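## Task

Move every stationery item into the bin labelled E, keeping all other objects on the table. No item may stick out past any bin's walls, every bin must end up resting flat on the table, and the result must hold without the robot supporting it. Finish by opening the grippers and pulling both arms away.

## Robot and tools

ROBOT. Two UR20-type arms, left_arm and right_arm, each carrying a two-pad parallel gripper (max opening 50 mm) and a fisheye wrist camera (cam_left_wrist, cam_right_wrist, both 616x616; per-camera intrinsics and T_world_to_cam are supplied, accurate to roughly 0.5 degrees and 2.5 mm). Bases: left_arm at (+0.047, +0.715, 0) m, right_arm at (-0.013, -0.687, 0) m, each yawed only slightly. Elbow range: left 0 to 3.142 rad, right -3.142 to 0; right shoulder pan 0 to 6.283.

FRAMES. Scene frame: origin on the tabletop midway between the arms, +z up, +x outward over the table, left_arm on the +y side. The arm names do not indicate image sides. Gripper frame: fingers extend along +z and close along x. The reported end-effector position is the point between the pads; fingertips lie 17.5 mm beyond it, and pure rotations pivot about it. A flat block about 9 cm long protrudes toward the gripper's -y side and rotates with it.

execute_actions. Argument actions is a list holding zero or one item; optional pictures (boolean). Empty list: no command, returns state plus images. Action item: rows = 1 to 15 rows, steps = up to 15 (default 15, at least 6), each step 1/30 s; row k is applied at step k and the final row repeats. Wait item: {"steps": n}, n up to 300, counted from the previous result, so your reply time is included.

ROW (used by both execute_actions and move): 18 numbers, each in [-1, 1], always both arms. Order: left dx, dy, dz, rx, ry, rz, gripper position, force_limit, speed; then the same nine for the right arm. The first six are an offset, not a pose: measured in that gripper's own axes from its pose in the latest result that reported it (or, before any such result, and for second and later calls in one reply, from where it is when the call starts). Every row counts from that same base, not from the previous row. Scale: 1.0 = 0.6 m or 180 degrees; rx, ry, rz form one rotation vector. All zeros therefore returns the arm to the base pose; it is not a hold. The three gripper numbers are absolute: position +1 = fully open, about -0.65 = pads meet, -1 = close until blocked (use this to grip). force_limit maps -1/0/+1 to roughly 20/102/185 N per pad (actual grip up to ~17% higher). speed maps -1/0/+1 to 20/85/150 mm/s. To leave a gripper unchanged, resend its previous three values; a 0 is a real command.

MOTION LIMITS. Each step the commanded pose is clipped to 100 mm and 16 degrees from the measured pose; motion trails commands by about 0.17 s; when orientation and position conflict, position wins. Long moves may need several calls; check the reported pose. Results are captured 6 steps before an action finishes; those steps execute while you write.

move. target: one 18-number row as above. speed: path top speed 0.002 to 0.5 m/s (default 0.25), rotation capped at twice that in rad/s. stop_force: optional, 14 to 160 N, shared by both arms, not accepted in the first 0.2 s of a scene. Paths are straight, last 0.5 to 10 s, end together, and ignore obstacles and the other arm. With stop_force, an arm's path halts once wrist push against its direction rises by that amount for 2 steps; it backs up 2 steps and holds. Use slow speeds with it, omit it when lifting away from something you press on, and don't rely on it while the gripper rotates. The result adds a move: line with the ending (done, off_target, moving, held, fault, contact) and limits (paced = pose clipped; held = some steps blocked, after which the arm may jump fast), plus each gripper's distance from target.

wait: seconds, 0 to 10. zoom_image: camera plus region [x0, y0, x1, y1] in image pixels, at most 504x504. read_manual: section "licences" only; no motion. finished_scene: scene = number of the current scene; irreversible, reports success. Replying with no tool call ends the run.

RESULTS. The state line gives each gripper's position (m), quat_wxyz and velocities in the scene frame (less accurate at long reach). Wrist force / Wrist torque are in the end-effector axes, with offsets up to ~10 N, noise up to ~3.7 N, saturation ~200 N; "no reading" is harmless. "pose unreachable" and HELD mean your command was altered or partly dropped. "Hand target" shows where the controller is heading. object_status: 0 moving, 1 blocked while opening, 2 blocked while closing (a successful grip), 3 reached target or pads met (likely empty). Opening in mm ≈ (250 - position_measured) x 0.202. A changed position (by 0.01 or more) is needed before new force_limit/speed apply; open before re-gripping softer. Lost grips re-close automatically, except after gripping at force_limit -1.

AVOID. Torque at load limits (shoulder 678, elbow 398, wrists 98.4 N m, held weight included) or any external force of 150 N causes a 10 s arm stop. The arms are stiff, so aim only slightly past contact, if at all. Don't let the arms collide, drop or fling objects, tip bins, or push anything off the table. Holding loads heats motors: warning at 70 °C, brakes at 85 °C. Brief tugs on held parts or pushes on loose objects may happen.

Each tool is called after ">>>" by a JSON object that holds its "fn" and its "kwargs", one argument or row to a line.

## Session

>>> {"fn": "execute_actions", "kwargs": {
  "actions": []
}}

Scene clock: 0.00 s of 4800.00 s.
left_arm: end_effector_position=(+0.7664, +0.7215, +0.3732) position_measured=3 object_status=3 end_effector_quat_wxyz=(-0.446, -0.324, +0.828, -0.101) end_effector_velocity=(-0.000, -0.001, -0.001) end_effector_angular_velocity=(+0.001, +0.001, -0.002) | right_arm: end_effector_position=(+0.4048, -1.0376, +0.3740) position_measured=3 object_status=3 end_effector_quat_wxyz=(+0.467, +0.614, -0.472, -0.427) end_effector_velocity=(+0.000, +0.000, -0.000) end_effector_angular_velocity=(-0.000, -0.000, -0.000)
Joint positions: left_arm=[-0.089 -1.329  1.865 -1.254 -2.056 -2.108] | right_arm=[ 2.894 -1.782 -2.034 -2.259  1.282  2.996]
Joint velocities: left_arm=[-0.001  0.     0.001 -0.     0.001 -0.   ] | right_arm=[-0. -0.  0.  0.  0.  0.]
Wrist force (N, on the end effector, along its own x y z axes, offset not removed): no reading
Wrist torque (N m, same axes, about the end effector's origin, offset not removed): no reading
Hand target (left_arm): +0.766, +0.722, +0.373; -0.446, -0.324, +0.828, -0.101
Hand target (right_arm): +0.405, -1.038, +0.374; +0.467, +0.614, -0.472, -0.427

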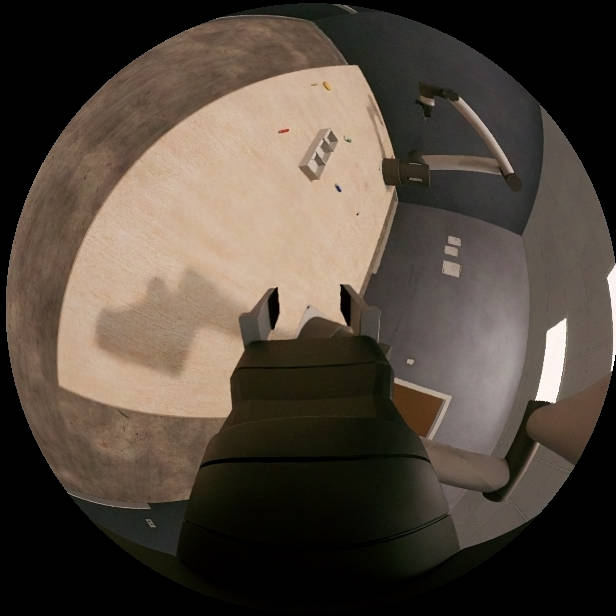

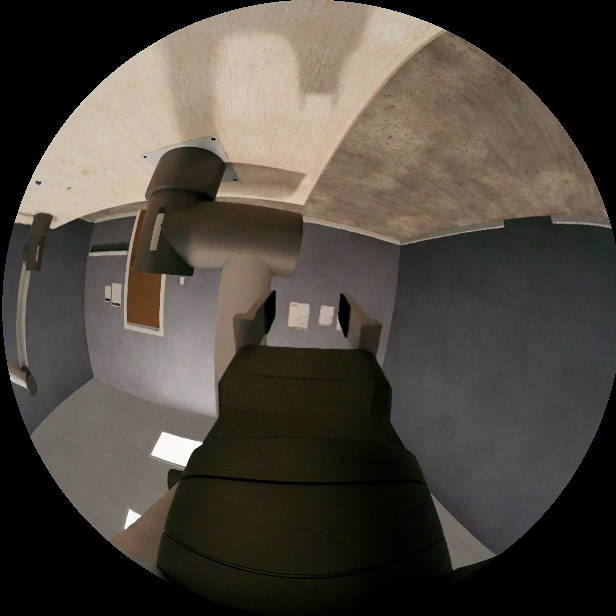

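>>> {"fn": "zoom_image", "kwargs": {
  "camera": "cam_left_wrist",
  "region": [260, 60, 420, 230]
}}

Region (260, 60, 420, 230) of cam_left_wrist's 616x616 image, scaled by 2.965, with more detail than that image has; it fills the left 474 columns of this view, and the rest is white.

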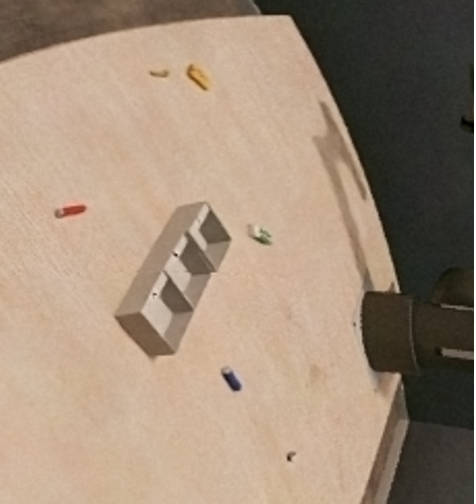

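>>> {"fn": "move", "kwargs": {
  "target": [0.805,-0.492,0.647,-0.0683,-0.3014,0.219,1,0,0, 0,0,0,0,0,0,1,0,0],
  "speed": 0.4
}}

Scene clock: 3.57 s of 4800.00 s.
left_arm: end_effector_position=(+0.5020, +0.1024, +0.4991) position_measured=3 object_status=3 end_effector_quat_wxyz=(+0.002, -0.001, +1.000, +0.001) end_effector_velocity=(-0.001, -0.002, -0.000) end_effector_angular_velocity=(+0.002, -0.001, +0.000) | right_arm: end_effector_position=(+0.4048, -1.0376, +0.3740) position_measured=3 object_status=3 end_effector_quat_wxyz=(+0.467, +0.614, -0.472, -0.427) end_effector_velocity=(+0.000, +0.000, +0.000) end_effector_angular_velocity=(+0.000, -0.001, -0.001)
Joint positions: left_arm=[-1.262 -1.726  2.057 -1.901 -1.566 -2.761] | right_arm=[ 2.894 -1.782 -2.034 -2.259  1.282  2.996]
Joint velocities: left_arm=[-0.003  0.001 -0.001  0.001  0.002 -0.003] | right_arm=[ 0.     0.     0.     0.001  0.001 -0.   ]
Wrist force (N, on the end effector, along its own x y z axes, offset not removed): left_arm=[0.0 -3.4 -5.1] | right_arm=[0.9 -3.6 -2.2]
Wrist torque (N m, same axes, about the end effector's origin, offset not removed): left_arm=[-0.29 0.20 -0.19] | right_arm=[-1.48 -0.14 0.02]
Hand target (left_arm): +0.502, +0.102, +0.499; +0.002, -0.001, +1.000, +0.001
Hand target (right_arm): +0.405, -1.038, +0.374; +0.467, +0.614, -0.472, -0.427
Off the commanded pose (left_arm): 0.002 m, 0 deg.
Off the commanded pose (right_arm): 0.000 m, 0 deg.
Kept back: nothing.
move: done
camera_calibration (this result's frames):
cam_left_wrist: T_world_to_cam=[[-0.998749, 0.0400883, 0.0298926, 0.478003], [0.0473949, 0.9495, 0.310168, -0.277582], [-0.0159489, 0.311197, -0.950212, 0.603676], [0, 0, 0, 1]] pos_world=[0.500189, 0.0565398, 0.645428]
cam_right_wrist: T_world_to_cam=[[0.224831, -0.966043, -0.127324, -1.05373], [0.115015, -0.103445, 0.987963, -0.520122], [-0.967586, -0.236769, 0.0878514, 0.258901], [0, 0, 0, 1]] pos_world=[0.547242, -1.01046, 0.356951]

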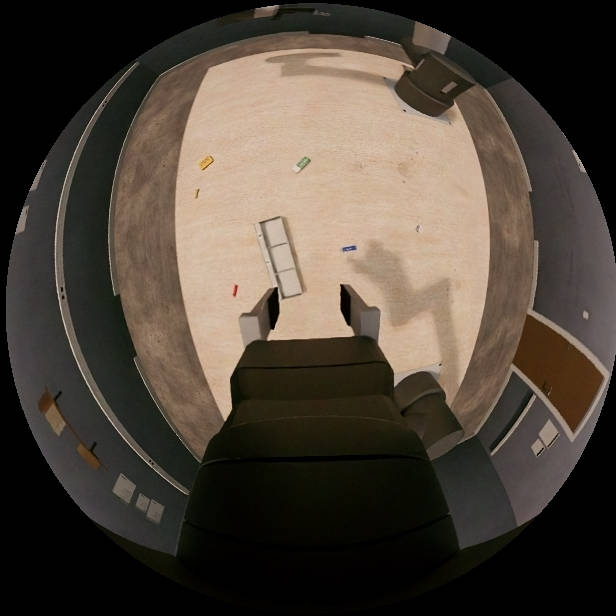

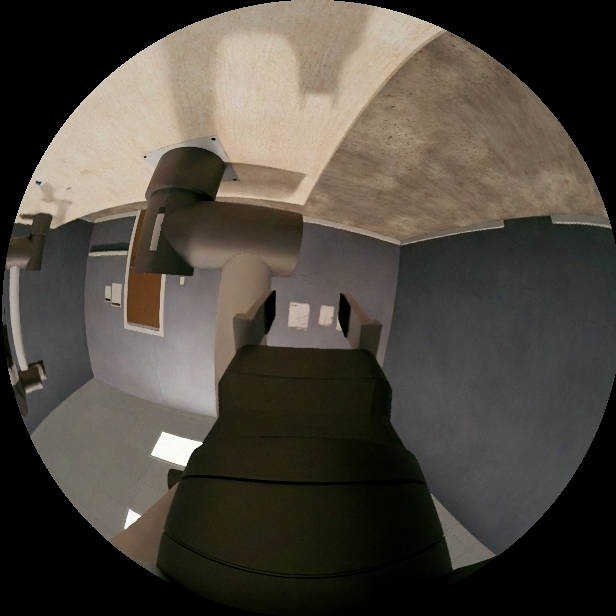

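>>> {"fn": "zoom_image", "kwargs": {
  "camera": "cam_left_wrist",
  "region": [240, 205, 340, 305]
}}

>>> {"fn": "zoom_image", "kwargs": {
  "camera": "cam_left_wrist",
  "region": [180, 140, 240, 210]
}}

>>> {"fn": "zoom_image", "kwargs": {
  "camera": "cam_left_wrist",
  "region": [280, 140, 330, 190]
}}

>>> {"fn": "zoom_image", "kwargs": {
  "camera": "cam_left_wrist",
  "region": [330, 210, 430, 270]
}}

>>> {"fn": "zoom_image", "kwargs": {
  "camera": "cam_left_wrist",
  "region": [210, 270, 260, 310]
}}

Region (240, 205, 340, 305) of cam_left_wrist's 616x616 image, scaled by 5.040, with more detail than that image has.

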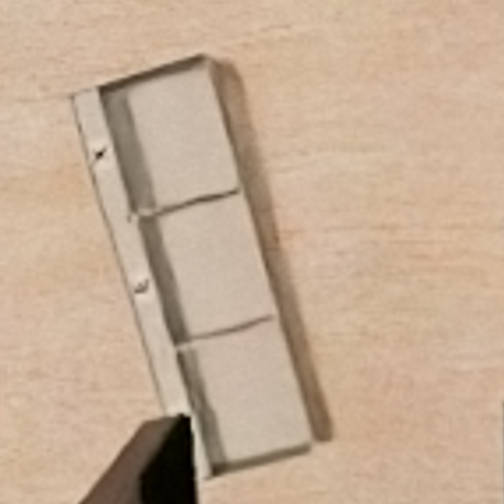

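Region (180, 140, 240, 210) of cam_left_wrist's 616x616 image, scaled by 7.200, with more detail than that image has; it fills the left 432 columns of this view, and the rest is white.

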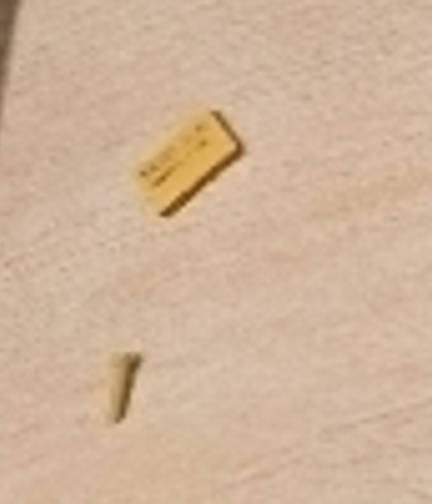

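Region (280, 140, 330, 190) of cam_left_wrist's 616x616 image, scaled by 10.080, with more detail than that image has.

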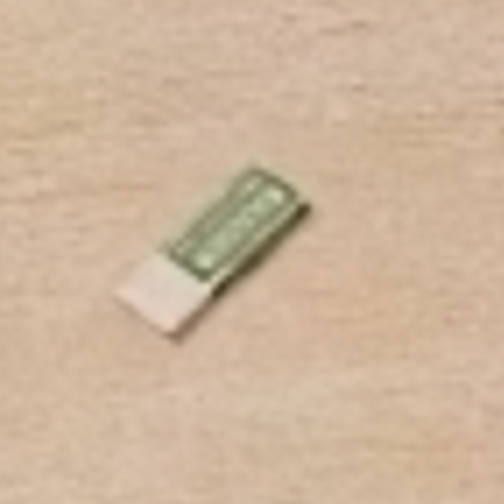

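Region (330, 210, 430, 270) of cam_left_wrist's 616x616 image, scaled by 5.040, with more detail than that image has; it fills the top 302 rows of this view, and the rest is white.

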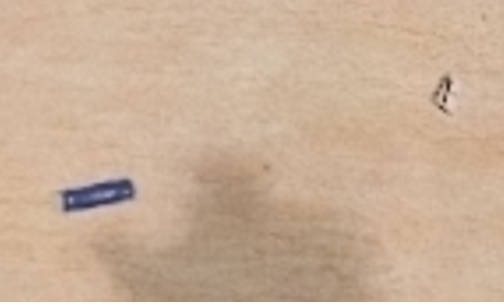

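Region (210, 270, 260, 310) of cam_left_wrist's 616x616 image, scaled by 10.080, with more detail than that image has; it fills the top 403 rows of this view, and the rest is white.

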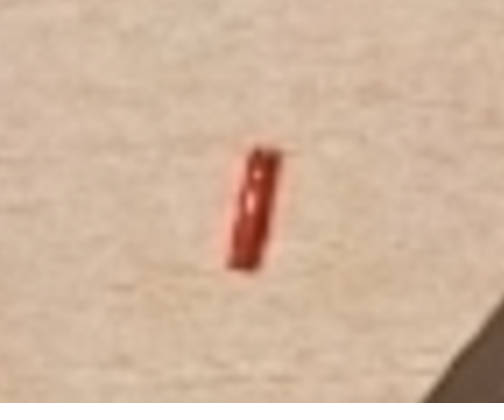

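>>> {"fn": "move", "kwargs": {
  "target": [-0.197,0.197,0.582,0,0,0,1,0,0, -0.968,-0.570,-0.680,0.343,0.313,-0.346,1,0,0],
  "speed": 0.4
}}

Scene clock: 8.40 s of 4800.00 s.
left_arm: end_effector_position=(+0.6209, +0.2207, +0.1506) position_measured=3 object_status=3 end_effector_quat_wxyz=(+0.002, -0.001, +1.000, +0.001) end_effector_velocity=(+0.001, +0.001, +0.001) end_effector_angular_velocity=(-0.001, -0.001, +0.003) | right_arm: end_effector_position=(+0.7505, -0.3606, +0.1696) position_measured=3 object_status=3 end_effector_quat_wxyz=(+0.001, +1.000, -0.001, +0.000) end_effector_velocity=(+0.001, +0.001, -0.000) end_effector_angular_velocity=(+0.002, -0.002, +0.002)
Joint positions: left_arm=[-1.036 -1.429  2.365 -2.507 -1.567 -2.535] | right_arm=[ 3.638 -1.769 -2.247 -0.696  1.569  2.197]
Joint velocities: left_arm=[ 0.002 -0.001 -0.    -0.001  0.    -0.001] | right_arm=[ 0.    -0.001 -0.     0.005  0.    -0.002]
Wrist force (N, on the end effector, along its own x y z axes, offset not removed): left_arm=[-0.3 -1.7 -5.7] | right_arm=[-1.5 7.4 -8.6]
Wrist torque (N m, same axes, about the end effector's origin, offset not removed): left_arm=[0.06 0.24 -0.16] | right_arm=[0.66 0.39 0.30]
Hand target (left_arm): +0.621, +0.221, +0.151; +0.002, -0.001, +1.000, +0.001
Hand target (right_arm): +0.751, -0.360, +0.170; +0.001, +1.000, -0.001, +0.000
Off the commanded pose (left_arm): 0.001 m, 0 deg.
Off the commanded pose (right_arm): 0.002 m, 0 deg.
Kept back: nothing.
move: done
camera_calibration (this result's frames):
cam_left_wrist: T_world_to_cam=[[-0.998718, 0.0400922, 0.0308939, 0.602305], [0.0477069, 0.949548, 0.309971, -0.287605], [-0.0169078, 0.311048, -0.950244, 0.238297], [0, 0, 0, 1]] pos_world=[0.619283, 0.174825, 0.296982]
cam_right_wrist: T_world_to_cam=[[0.99847, 0.0482748, 0.0269611, -0.744507], [0.0383606, -0.955948, 0.29102, -0.419601], [0.0398223, -0.289541, -0.956337, 0.173612], [0, 0, 0, 1]] pos_world=[0.75255, -0.314908, 0.308217]

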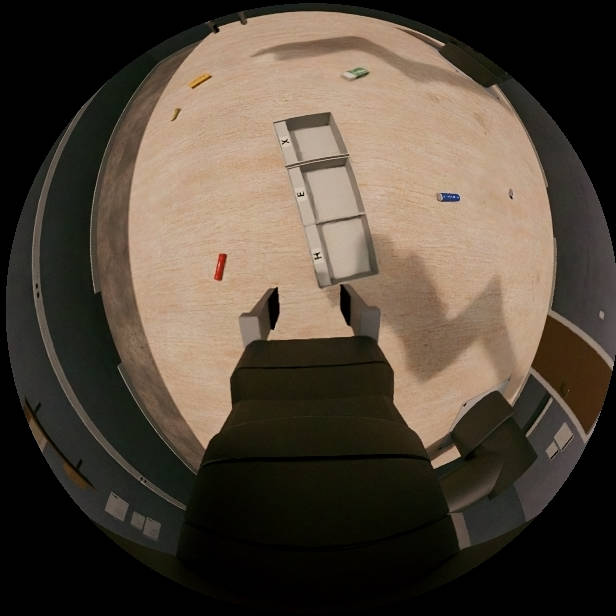

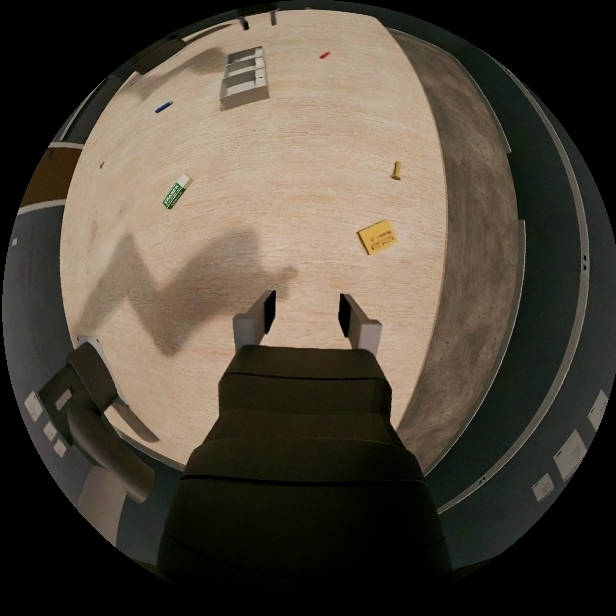

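>>> {"fn": "zoom_image", "kwargs": {
  "camera": "cam_right_wrist",
  "region": [340, 150, 440, 270]
}}

>>> {"fn": "zoom_image", "kwargs": {
  "camera": "cam_right_wrist",
  "region": [150, 165, 210, 220]
}}

>>> {"fn": "zoom_image", "kwargs": {
  "camera": "cam_left_wrist",
  "region": [420, 170, 530, 220]
}}

>>> {"fn": "zoom_image", "kwargs": {
  "camera": "cam_left_wrist",
  "region": [190, 240, 250, 295]
}}

>>> {"fn": "zoom_image", "kwargs": {
  "camera": "cam_left_wrist",
  "region": [260, 100, 400, 300]
}}

Region (340, 150, 440, 270) of cam_right_wrist's 616x616 image, scaled by 4.200, with more detail than that image has.

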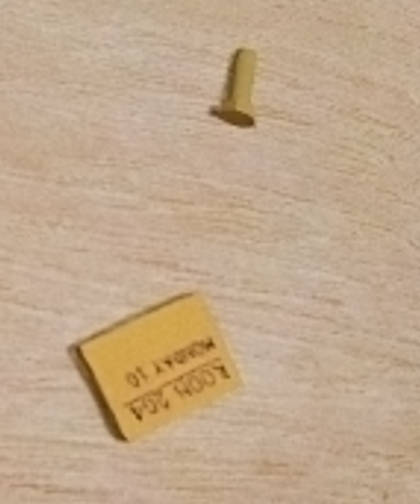

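Region (150, 165, 210, 220) of cam_right_wrist's 616x616 image, scaled by 8.400, with more detail than that image has; it fills the top 462 rows of this view, and the rest is white.

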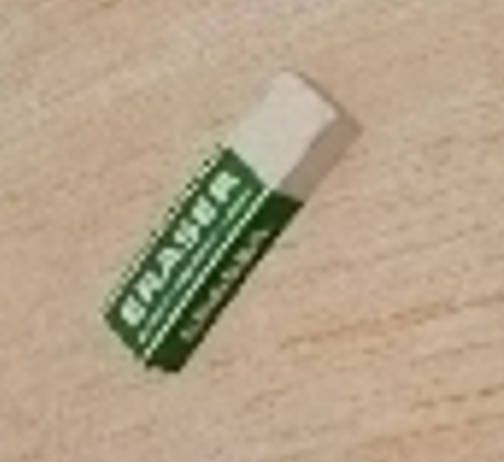

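Region (420, 170, 530, 220) of cam_left_wrist's 616x616 image, scaled by 4.582, with more detail than that image has; it fills the top 229 rows of this view, and the rest is white.

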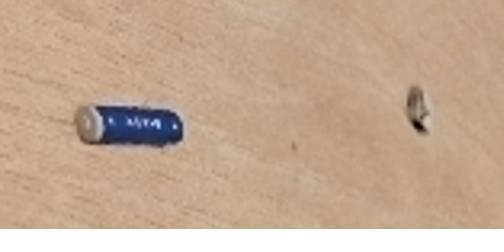

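Region (190, 240, 250, 295) of cam_left_wrist's 616x616 image, scaled by 8.400, with more detail than that image has; it fills the top 462 rows of this view, and the rest is white.

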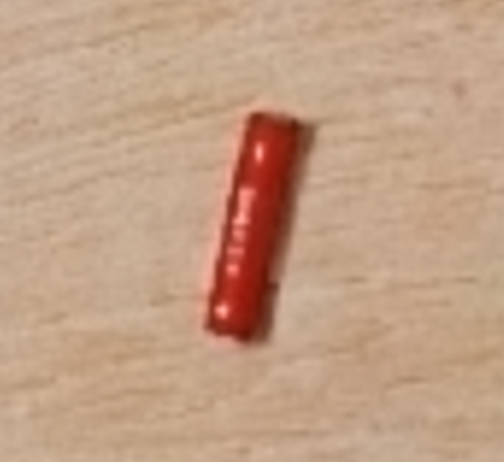

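Region (260, 100, 400, 300) of cam_left_wrist's 616x616 image, scaled by 2.520, with more detail than that image has; it fills the left 353 columns of this view, and the rest is white.

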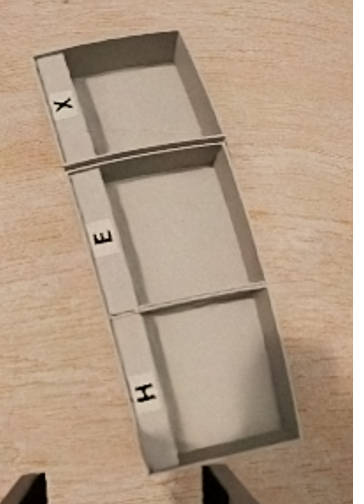

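>>> {"fn": "move", "kwargs": {
  "target": [0.833,-0.217,0.083,0,0,0,1,0,0, 0.174,-0.119,0.166,0,0,0.322,1,0,0],
  "speed": 0.4
}}

Scene clock: 12.83 s of 4800.00 s.
left_arm: end_effector_position=(+0.1233, +0.0904, +0.0992) position_measured=3 object_status=3 end_effector_quat_wxyz=(+0.004, -0.001, +1.000, +0.001) end_effector_velocity=(-0.001, -0.001, -0.000) end_effector_angular_velocity=(-0.000, -0.000, -0.001) | right_arm: end_effector_position=(+0.8552, -0.2894, +0.0703) position_measured=3 object_status=3 end_effector_quat_wxyz=(+0.001, +0.874, -0.485, +0.001) end_effector_velocity=(-0.000, +0.000, -0.001) end_effector_angular_velocity=(-0.000, +0.001, -0.003)
Joint positions: left_arm=[-1.861 -1.49   2.573 -2.65  -1.564 -3.36 ] | right_arm=[ 3.658 -1.98  -2.141 -0.593  1.569  3.229]
Joint velocities: left_arm=[-0.002  0.002 -0.001 -0.001  0.    -0.002] | right_arm=[ 0.    -0.001  0.    -0.001  0.001  0.003]
Wrist force (N, on the end effector, along its own x y z axes, offset not removed): left_arm=[-2.8 -2.0 -4.7] | right_arm=[4.2 4.0 -11.5]
Wrist torque (N m, same axes, about the end effector's origin, offset not removed): left_arm=[-0.02 0.73 -0.16] | right_arm=[0.14 -0.80 0.00]
Hand target (left_arm): +0.123, +0.090, +0.099; +0.004, -0.001, +1.000, +0.001
Hand target (right_arm): +0.855, -0.289, +0.070; +0.001, +0.874, -0.485, +0.001
Off the commanded pose (left_arm): 0.002 m, 0 deg.
Off the commanded pose (right_arm): 0.000 m, 0 deg.
Kept back: nothing.
move: done
camera_calibration (this result's frames):
cam_left_wrist: T_world_to_cam=[[-0.998823, 0.0401224, 0.027269, 0.112448], [0.0466018, 0.949742, 0.309547, -0.124005], [-0.0134788, 0.310453, -0.950493, 0.221166], [0, 0, 0, 1]] pos_world=[0.121075, 0.0445997, 0.245536]
cam_right_wrist: T_world_to_cam=[[0.570783, -0.820619, 0.0281472, -0.735541], [-0.790266, -0.539719, 0.290143, 0.502475], [-0.222905, -0.187852, -0.956569, 0.349279], [0, 0, 0, 1]] pos_world=[0.89478, -0.266791, 0.209023]

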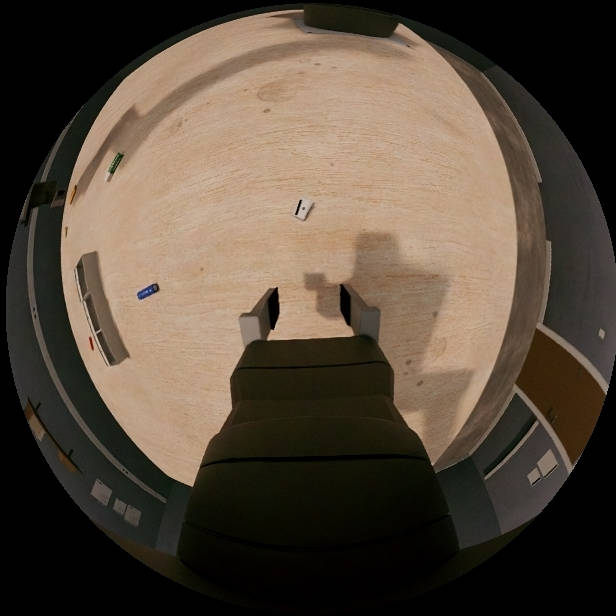

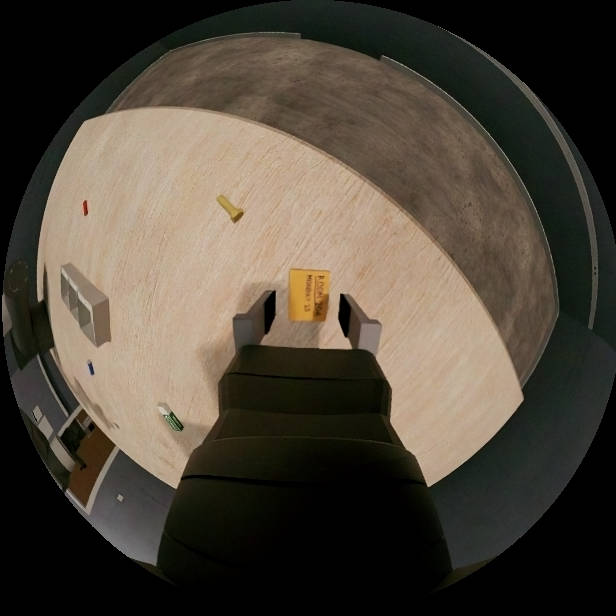

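>>> {"fn": "zoom_image", "kwargs": {
  "camera": "cam_left_wrist",
  "region": [278, 185, 328, 235]
}}

>>> {"fn": "zoom_image", "kwargs": {
  "camera": "cam_right_wrist",
  "region": [250, 250, 370, 350]
}}

Region (278, 185, 328, 235) of cam_left_wrist's 616x616 image, scaled by 10.080, with more detail than that image has.

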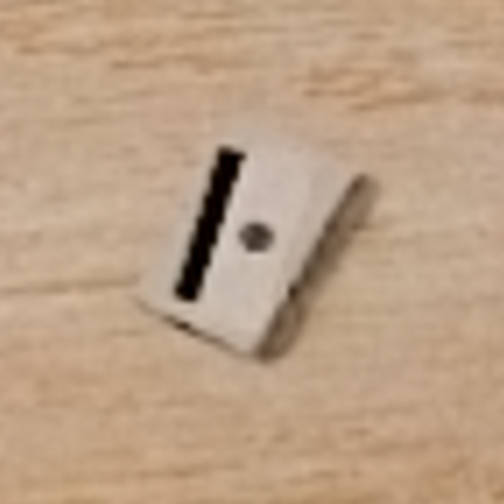

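Region (250, 250, 370, 350) of cam_right_wrist's 616x616 image, scaled by 4.200, with more detail than that image has.

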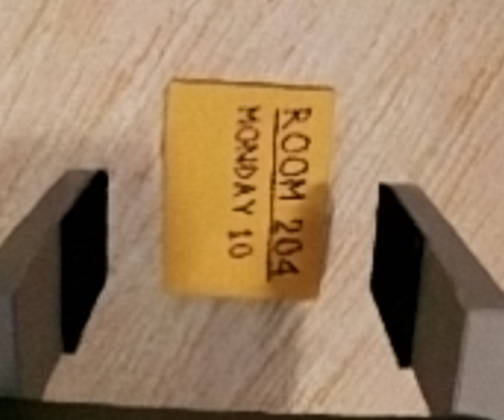

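>>> {"fn": "move", "kwargs": {
  "target": [-0.003,-0.139,0.082,0,0,0.145,0.3,0,0, 0.002,0,0.0738,0,0,0,1,0,0],
  "speed": 0.2
}}

>>> {"fn": "zoom_image", "kwargs": {
  "camera": "cam_right_wrist",
  "region": [250, 250, 370, 350]
}}

>>> {"fn": "zoom_image", "kwargs": {
  "camera": "cam_left_wrist",
  "region": [250, 250, 370, 350]
}}

Scene clock: 15.53 s of 4800.00 s.
left_arm: end_effector_position=(+0.1252, +0.0071, +0.0501) position_measured=107 object_status=3 end_effector_quat_wxyz=(+0.003, +0.225, +0.974, +0.002) end_effector_velocity=(+0.000, -0.001, -0.002) end_effector_angular_velocity=(+0.002, -0.001, -0.006) | right_arm: end_effector_position=(+0.8559, -0.2904, +0.0261) position_measured=3 object_status=3 end_effector_quat_wxyz=(+0.001, +0.874, -0.485, +0.001) end_effector_velocity=(+0.000, +0.001, -0.001) end_effector_angular_velocity=(+0.001, +0.001, -0.001)
Joint positions: left_arm=[-1.813 -1.321  2.483 -2.73  -1.564 -2.858] | right_arm=[ 3.657 -2.032 -2.154 -0.528  1.569  3.227]
Joint velocities: left_arm=[ 0.     0.003 -0.001 -0.     0.001  0.007] | right_arm=[-0.    -0.001  0.     0.     0.001  0.001]
Wrist force (N, on the end effector, along its own x y z axes, offset not removed): left_arm=[-1.2 -0.1 -3.9] | right_arm=[0.9 0.2 -5.8]
Wrist torque (N m, same axes, about the end effector's origin, offset not removed): left_arm=[0.41 0.40 -0.20] | right_arm=[-0.62 0.02 0.00]
Hand target (left_arm): +0.125, +0.007, +0.050; +0.003, +0.225, +0.974, +0.002
Hand target (right_arm): +0.856, -0.290, +0.026; +0.001, +0.874, -0.485, +0.001
Off the commanded pose (left_arm): 0.000 m, 0 deg.
Off the commanded pose (right_arm): 0.000 m, 0 deg.
Kept back: nothing.
move: done
camera_calibration (this result's frames):
cam_left_wrist: T_world_to_cam=[[-0.879565, 0.474893, 0.0290238, 0.100964], [0.459283, 0.831565, 0.312344, -0.0808088], [0.124194, 0.288057, -0.949526, 0.183317], [0, 0, 0, 1]] pos_world=[0.103152, -0.0335551, 0.196374]
cam_right_wrist: T_world_to_cam=[[0.570782, -0.820619, 0.0281697, -0.73553], [-0.79027, -0.539713, 0.290144, 0.515322], [-0.222894, -0.18787, -0.956568, 0.306964], [0, 0, 0, 1]] pos_world=[0.895491, -0.267794, 0.164835]

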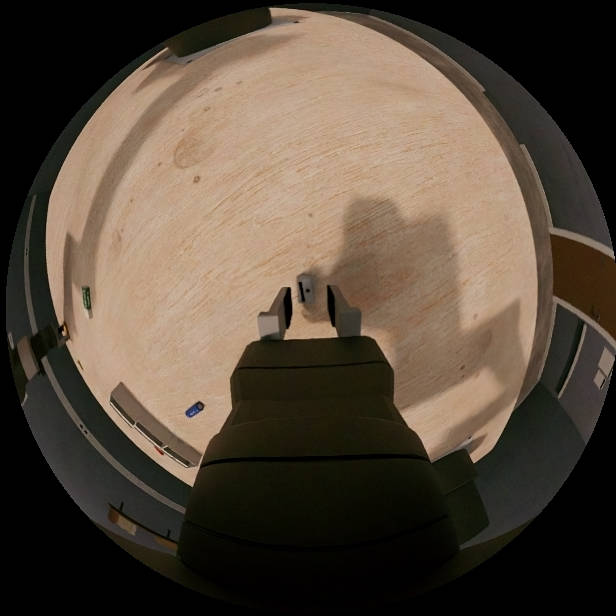

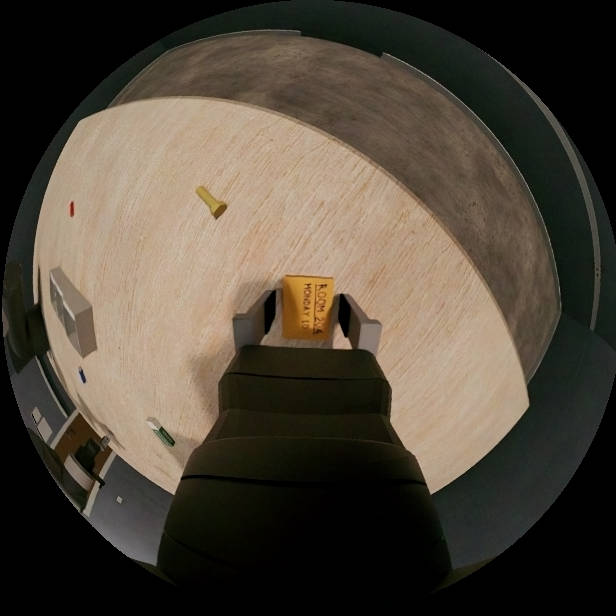

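Region (250, 250, 370, 350) of cam_right_wrist's 616x616 image, scaled by 4.200, with more detail than that image has.

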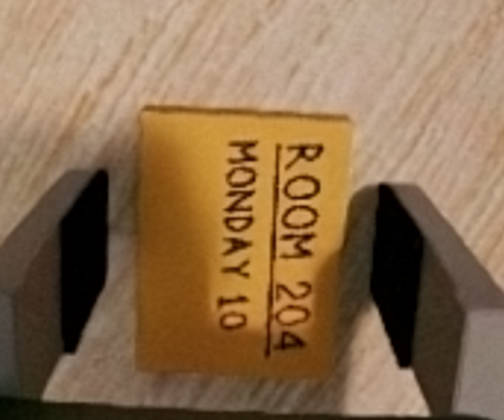

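Region (250, 250, 370, 350) of cam_left_wrist's 616x616 image, scaled by 4.200, with more detail than that image has.

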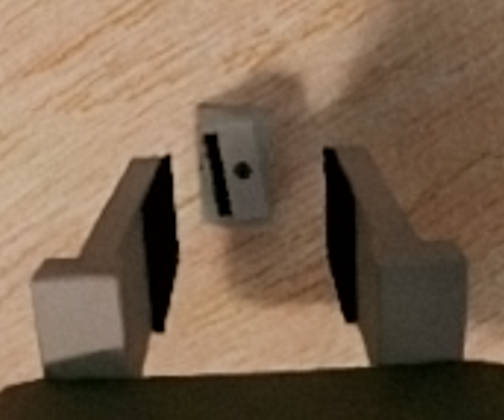

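>>> {"fn": "move", "kwargs": {
  "target": [-0.005,-0.0055,0.049,0,0,0,0.3,0,0, 0,0,0.0102,0,0,0,1,0,0],
  "speed": 0.03,
  "stop_force": 25
}}

>>> {"fn": "zoom_image", "kwargs": {
  "camera": "cam_left_wrist",
  "region": [250, 250, 370, 350]
}}

Scene clock: 17.33 s of 4800.00 s.
left_arm: end_effector_position=(+0.1266, +0.0029, +0.0209) position_measured=107 object_status=3 end_effector_quat_wxyz=(+0.003, +0.225, +0.974, +0.002) end_effector_velocity=(+0.001, +0.001, -0.002) end_effector_angular_velocity=(+0.002, -0.002, -0.000) | right_arm: end_effector_position=(+0.8559, -0.2904, +0.0200) position_measured=3 object_status=3 end_effector_quat_wxyz=(+0.001, +0.874, -0.485, +0.001) end_effector_velocity=(+0.000, -0.000, -0.001) end_effector_angular_velocity=(-0.001, -0.001, +0.000)
Joint positions: left_arm=[-1.81  -1.266  2.489 -2.79  -1.564 -2.854] | right_arm=[ 3.657 -2.039 -2.156 -0.519  1.569  3.227]
Joint velocities: left_arm=[ 0.     0.004  0.001 -0.002  0.002  0.   ] | right_arm=[ 0.    -0.001 -0.     0.001 -0.001 -0.   ]
Wrist force (N, on the end effector, along its own x y z axes, offset not removed): left_arm=[-0.3 -0.4 -4.2] | right_arm=[-5.4 4.8 -5.7]
Wrist torque (N m, same axes, about the end effector's origin, offset not removed): left_arm=[0.27 0.23 -0.20] | right_arm=[0.20 1.07 0.40]
Hand target (left_arm): +0.127, +0.003, +0.021; +0.003, +0.225, +0.974, +0.002
Hand target (right_arm): +0.856, -0.290, +0.020; +0.001, +0.874, -0.485, +0.001
Off the commanded pose (left_arm): 0.000 m, 0 deg.
Off the commanded pose (right_arm): 0.000 m, 0 deg.
Kept back: nothing.
move: done
camera_calibration (this result's frames):
cam_left_wrist: T_world_to_cam=[[-0.879563, 0.474893, 0.0290723, 0.105039], [0.459298, 0.831558, 0.312342, -0.0687681], [0.124154, 0.288077, -0.949525, 0.156633], [0, 0, 0, 1]] pos_world=[0.104527, -0.0378202, 0.167152]
cam_right_wrist: T_world_to_cam=[[0.570782, -0.820618, 0.0281696, -0.735362], [-0.790269, -0.539713, 0.290146, 0.517099], [-0.222896, -0.187872, -0.956568, 0.30114], [0, 0, 0, 1]] pos_world=[0.895502, -0.267791, 0.158741]

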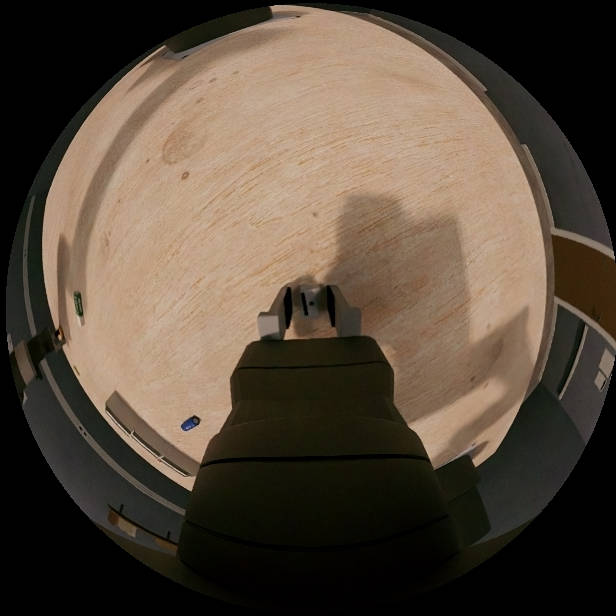

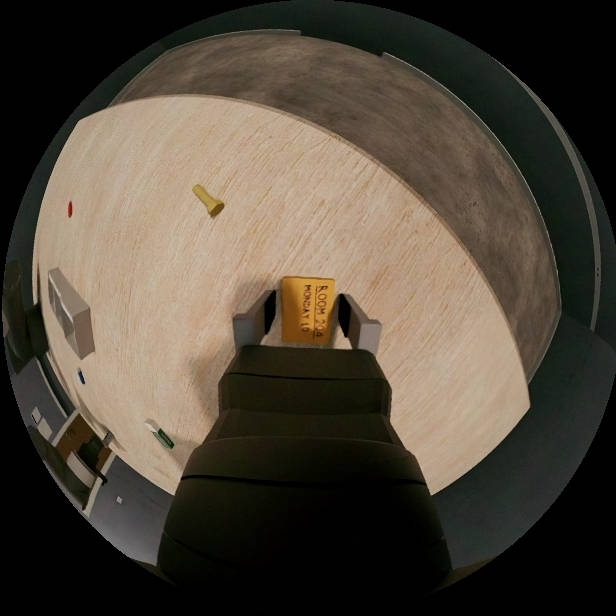

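Region (250, 250, 370, 350) of cam_left_wrist's 616x616 image, scaled by 4.200, with more detail than that image has.

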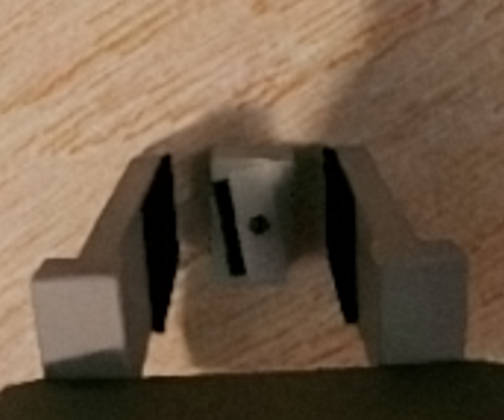

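Close both.

>>> {"fn": "move", "kwargs": {
  "target": [0,0,0,0,0,0,-1,-0.6,0, 0,0,0,0,0,0,-1,-0.6,0]
}}

Scene clock: 18.27 s of 4800.00 s.
left_arm: end_effector_position=(+0.1266, +0.0029, +0.0208) position_measured=184 object_status=2 end_effector_quat_wxyz=(+0.003, +0.225, +0.974, +0.002) end_effector_velocity=(+0.000, -0.000, +0.001) end_effector_angular_velocity=(-0.001, +0.000, -0.000) | right_arm: end_effector_position=(+0.8559, -0.2904, +0.0200) position_measured=69 object_status=2 end_effector_quat_wxyz=(+0.001, +0.874, -0.485, +0.001) end_effector_velocity=(+0.000, +0.000, +0.000) end_effector_angular_velocity=(+0.001, +0.000, -0.000)
Joint positions: left_arm=[-1.81  -1.266  2.489 -2.79  -1.564 -2.854] | right_arm=[ 3.657 -2.039 -2.156 -0.519  1.569  3.227]
Joint velocities: left_arm=[ 0.001 -0.002 -0.     0.001 -0.     0.001] | right_arm=[-0.    -0.     0.     0.     0.001  0.   ]
Wrist force (N, on the end effector, along its own x y z axes, offset not removed): left_arm=[-0.8 -1.2 -2.6] | right_arm=[5.1 -2.0 -5.2]
Wrist torque (N m, same axes, about the end effector's origin, offset not removed): left_arm=[0.21 0.38 -0.12] | right_arm=[-1.17 -0.88 -0.07]
Hand target (left_arm): +0.127, +0.003, +0.021; +0.003, +0.225, +0.974, +0.002
Hand target (right_arm): +0.856, -0.290, +0.020; +0.001, +0.874, -0.485, +0.001
Off the commanded pose (left_arm): 0.000 m, 0 deg.
Off the commanded pose (right_arm): 0.000 m, 0 deg.
Kept back: nothing.
move: done
camera_calibration (this result's frames):
cam_left_wrist: T_world_to_cam=[[-0.879565, 0.47489, 0.029059, 0.105055], [0.459285, 0.831545, 0.312394, -0.0687607], [0.124189, 0.288117, -0.949508, 0.156547], [0, 0, 0, 1]] pos_world=[0.104542, -0.0378159, 0.16707]
cam_right_wrist: T_world_to_cam=[[0.570781, -0.820619, 0.0281697, -0.735362], [-0.79027, -0.539713, 0.290143, 0.517105], [-0.222893, -0.18787, -0.956569, 0.30112], [0, 0, 0, 1]] pos_world=[0.895502, -0.267792, 0.158722]

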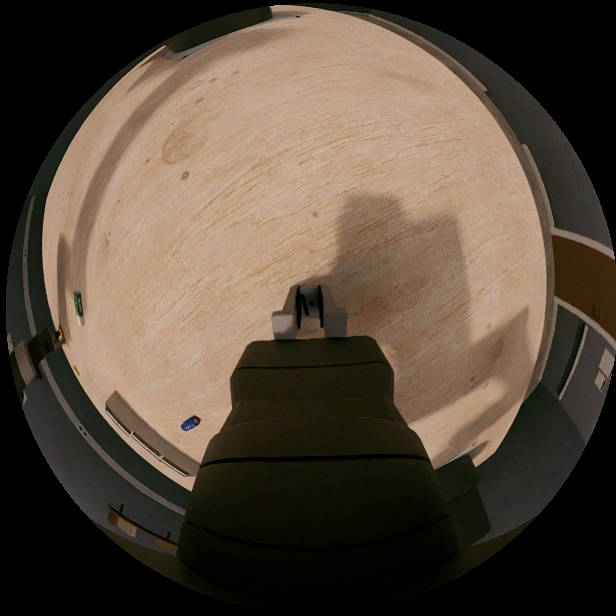

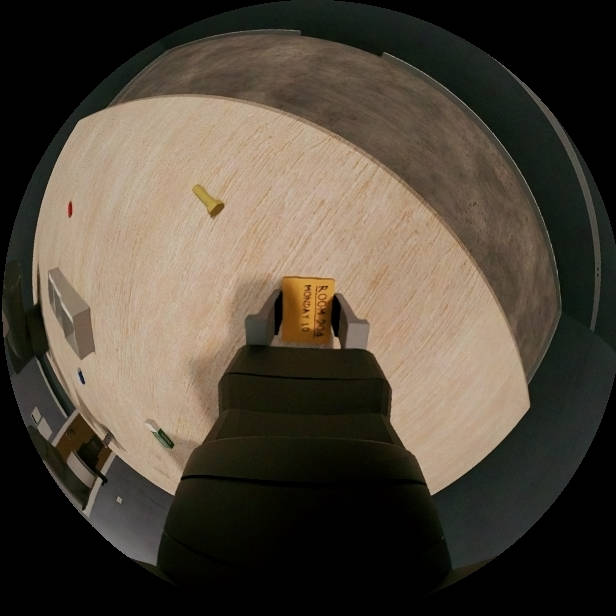

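>>> {"fn": "move", "kwargs": {
  "target": [0,0,-0.083,0,0,0,-1,-0.6,0, 0,0,-0.083,0,0,0,-1,-0.6,0],
  "speed": 0.2
}}

>>> {"fn": "move", "kwargs": {
  "target": [-0.149,0.734,-0.032,0,0,-0.211,-1,-0.6,0, -0.784,0.0457,-0.025,0,0,0.111,-1,-0.6,0],
  "speed": 0.35
}}

>>> {"fn": "zoom_image", "kwargs": {
  "camera": "cam_right_wrist",
  "region": [220, 200, 400, 350]
}}

Scene clock: 20.93 s of 4800.00 s.
left_arm: end_effector_position=(+0.1263, +0.0029, +0.0704) position_measured=184 object_status=2 end_effector_quat_wxyz=(+0.003, +0.225, +0.974, +0.002) end_effector_velocity=(-0.000, -0.000, +0.001) end_effector_angular_velocity=(+0.002, +0.000, +0.001) | right_arm: end_effector_position=(+0.8558, -0.2904, +0.0696) position_measured=69 object_status=2 end_effector_quat_wxyz=(+0.001, +0.874, -0.485, +0.001) end_effector_velocity=(+0.000, +0.000, +0.002) end_effector_angular_velocity=(-0.001, -0.001, +0.000)
Joint positions: left_arm=[-1.811 -1.352  2.468 -2.684 -1.564 -2.855] | right_arm=[ 3.657 -1.98  -2.141 -0.592  1.569  3.227]
Joint velocities: left_arm=[-0.    -0.001 -0.001  0.004 -0.    -0.001] | right_arm=[-0.     0.002  0.001 -0.003 -0.001 -0.   ]
Wrist force (N, on the end effector, along its own x y z axes, offset not removed): left_arm=[-1.3 -1.0 -6.5] | right_arm=[-1.3 -5.0 -2.3]
Wrist torque (N m, same axes, about the end effector's origin, offset not removed): left_arm=[0.24 0.45 -0.15] | right_arm=[-1.74 0.26 0.22]
Hand target (left_arm): +0.126, +0.003, +0.071; +0.003, +0.225, +0.974, +0.002
Hand target (right_arm): +0.856, -0.290, +0.070; +0.001, +0.874, -0.485, +0.001
Off the commanded pose (left_arm): 0.000 m, 0 deg.
Off the commanded pose (right_arm): 0.000 m, 0 deg.
Kept back: nothing.
move: done
camera_calibration (this result's frames):
cam_left_wrist: T_world_to_cam=[[-0.87955, 0.474916, 0.0290854, 0.103381], [0.459318, 0.831532, 0.312379, -0.0841341], [0.124168, 0.288113, -0.949512, 0.20362], [0, 0, 0, 1]] pos_world=[0.10429, -0.0378024, 0.216615]
cam_right_wrist: T_world_to_cam=[[0.570782, -0.820618, 0.0281695, -0.736774], [-0.790271, -0.539714, 0.290138, 0.502617], [-0.222889, -0.187867, -0.95657, 0.348548], [0, 0, 0, 1]] pos_world=[0.895429, -0.267859, 0.208337]

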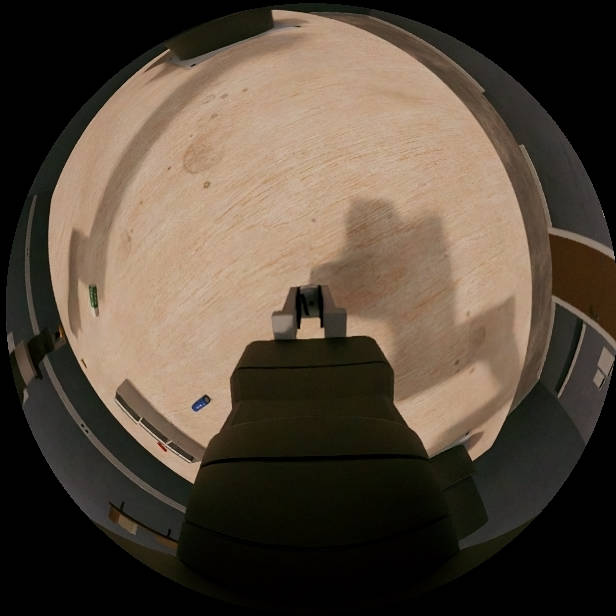

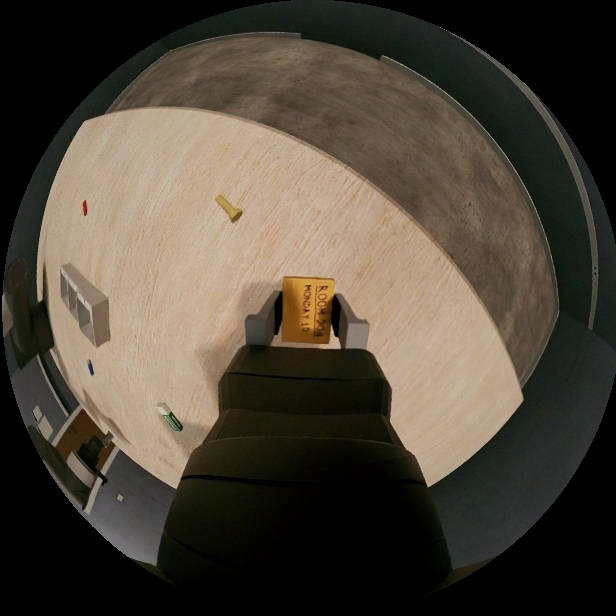

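Scene clock: 22.90 s of 4800.00 s.
left_arm: end_effector_position=(+0.3987, +0.3594, +0.0903) position_measured=184 object_status=2 end_effector_quat_wxyz=(+0.002, -0.104, +0.995, +0.001) end_effector_velocity=(+0.001, +0.001, +0.001) end_effector_angular_velocity=(-0.001, -0.001, +0.000) | right_arm: end_effector_position=(+0.5844, +0.0936, +0.0843) position_measured=69 object_status=2 end_effector_quat_wxyz=(+0.000, +0.777, -0.630, +0.001) end_effector_velocity=(-0.001, +0.001, -0.000) end_effector_angular_velocity=(-0.000, -0.000, -0.001)
Joint positions: left_arm=[-1.273 -1.624  2.739 -2.685 -1.566 -2.98 ] | right_arm=[ 4.159 -1.991 -2.086 -0.637  1.569  4.078]
Joint velocities: left_arm=[ 0.003 -0.002 -0.001  0.001  0.     0.003] | right_arm=[ 0.001 -0.001  0.001 -0.    -0.     0.002]
Wrist force (N, on the end effector, along its own x y z axes, offset not removed): left_arm=[-1.6 -1.9 -4.7] | right_arm=[-3.2 -0.6 -12.4]
Wrist torque (N m, same axes, about the end effector's origin, offset not removed): left_arm=[-0.01 0.47 -0.18] | right_arm=[-1.23 0.76 0.41]
Hand target (left_arm): +0.399, +0.359, +0.090; +0.002, -0.105, +0.995, +0.001
Hand target (right_arm): +0.584, +0.094, +0.084; +0.000, +0.777, -0.630, +0.001
Off the commanded pose (left_arm): 0.002 m, 0 deg.
Off the commanded pose (right_arm): 0.001 m, 0 deg.
Kept back: nothing.
move: done
camera_calibration (this result's frames):
cam_left_wrist: T_world_to_cam=[[-0.985574, -0.166684, 0.0293429, 0.445905], [-0.149615, 0.939106, 0.309348, -0.30755], [-0.0791194, 0.300495, -0.950496, 0.162728], [0, 0, 0, 1]] pos_world=[0.406333, 0.314248, 0.236728]
cam_right_wrist: T_world_to_cam=[[0.25605, -0.966225, 0.0291283, -0.0695996], [-0.927617, -0.237118, 0.28862, 0.543131], [-0.271965, -0.100921, -0.957001, 0.394822], [0, 0, 0, 1]] pos_world=[0.629016, 0.101383, 0.223114]

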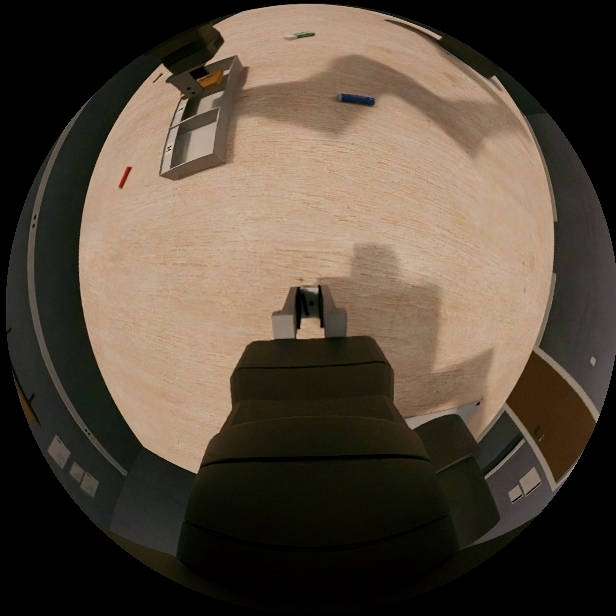

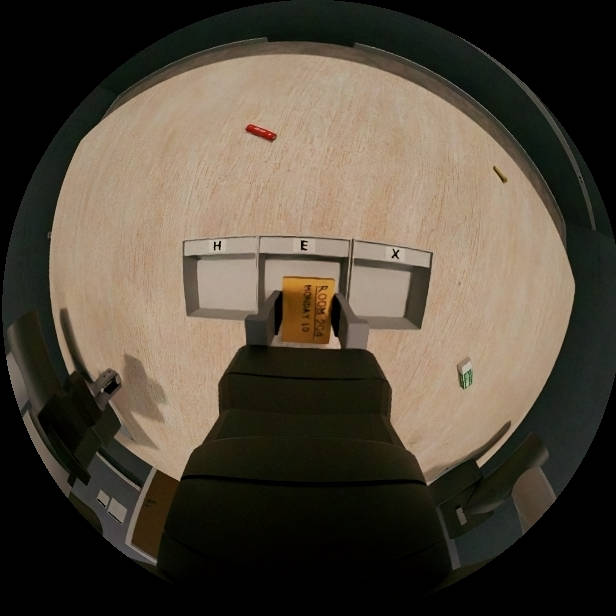

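Region (220, 200, 400, 350) of cam_right_wrist's 616x616 image, scaled by 2.800, with more detail than that image has.

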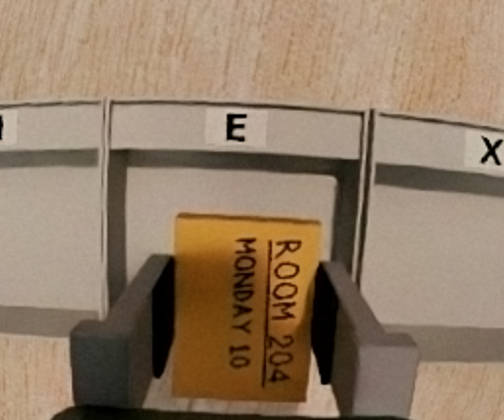

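>>> {"fn": "zoom_image", "kwargs": {
  "camera": "cam_right_wrist",
  "region": [320, 230, 440, 340]
}}

>>> {"fn": "zoom_image", "kwargs": {
  "camera": "cam_left_wrist",
  "region": [140, 40, 270, 190]
}}

Region (320, 230, 440, 340) of cam_right_wrist's 616x616 image, scaled by 4.200, with more detail than that image has; it fills the top 462 rows of this view, and the rest is white.

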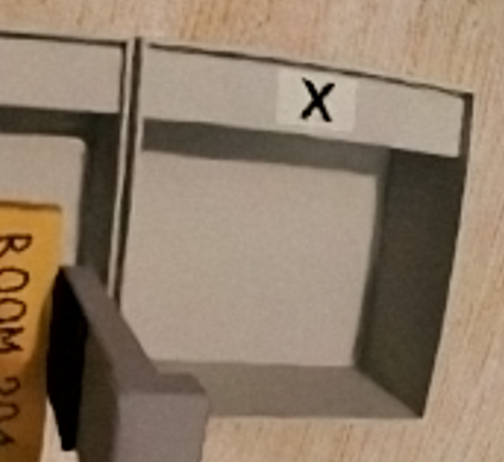

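Region (140, 40, 270, 190) of cam_left_wrist's 616x616 image, scaled by 3.360, with more detail than that image has; it fills the left 437 columns of this view, and the rest is white.

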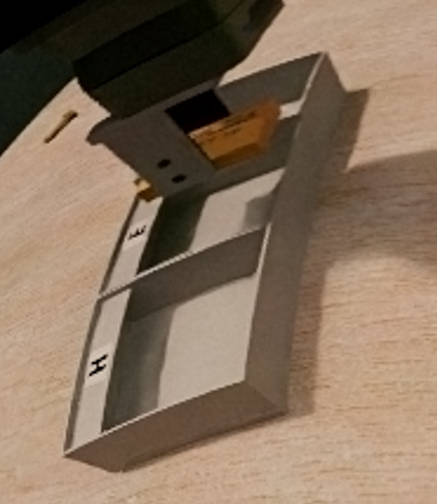

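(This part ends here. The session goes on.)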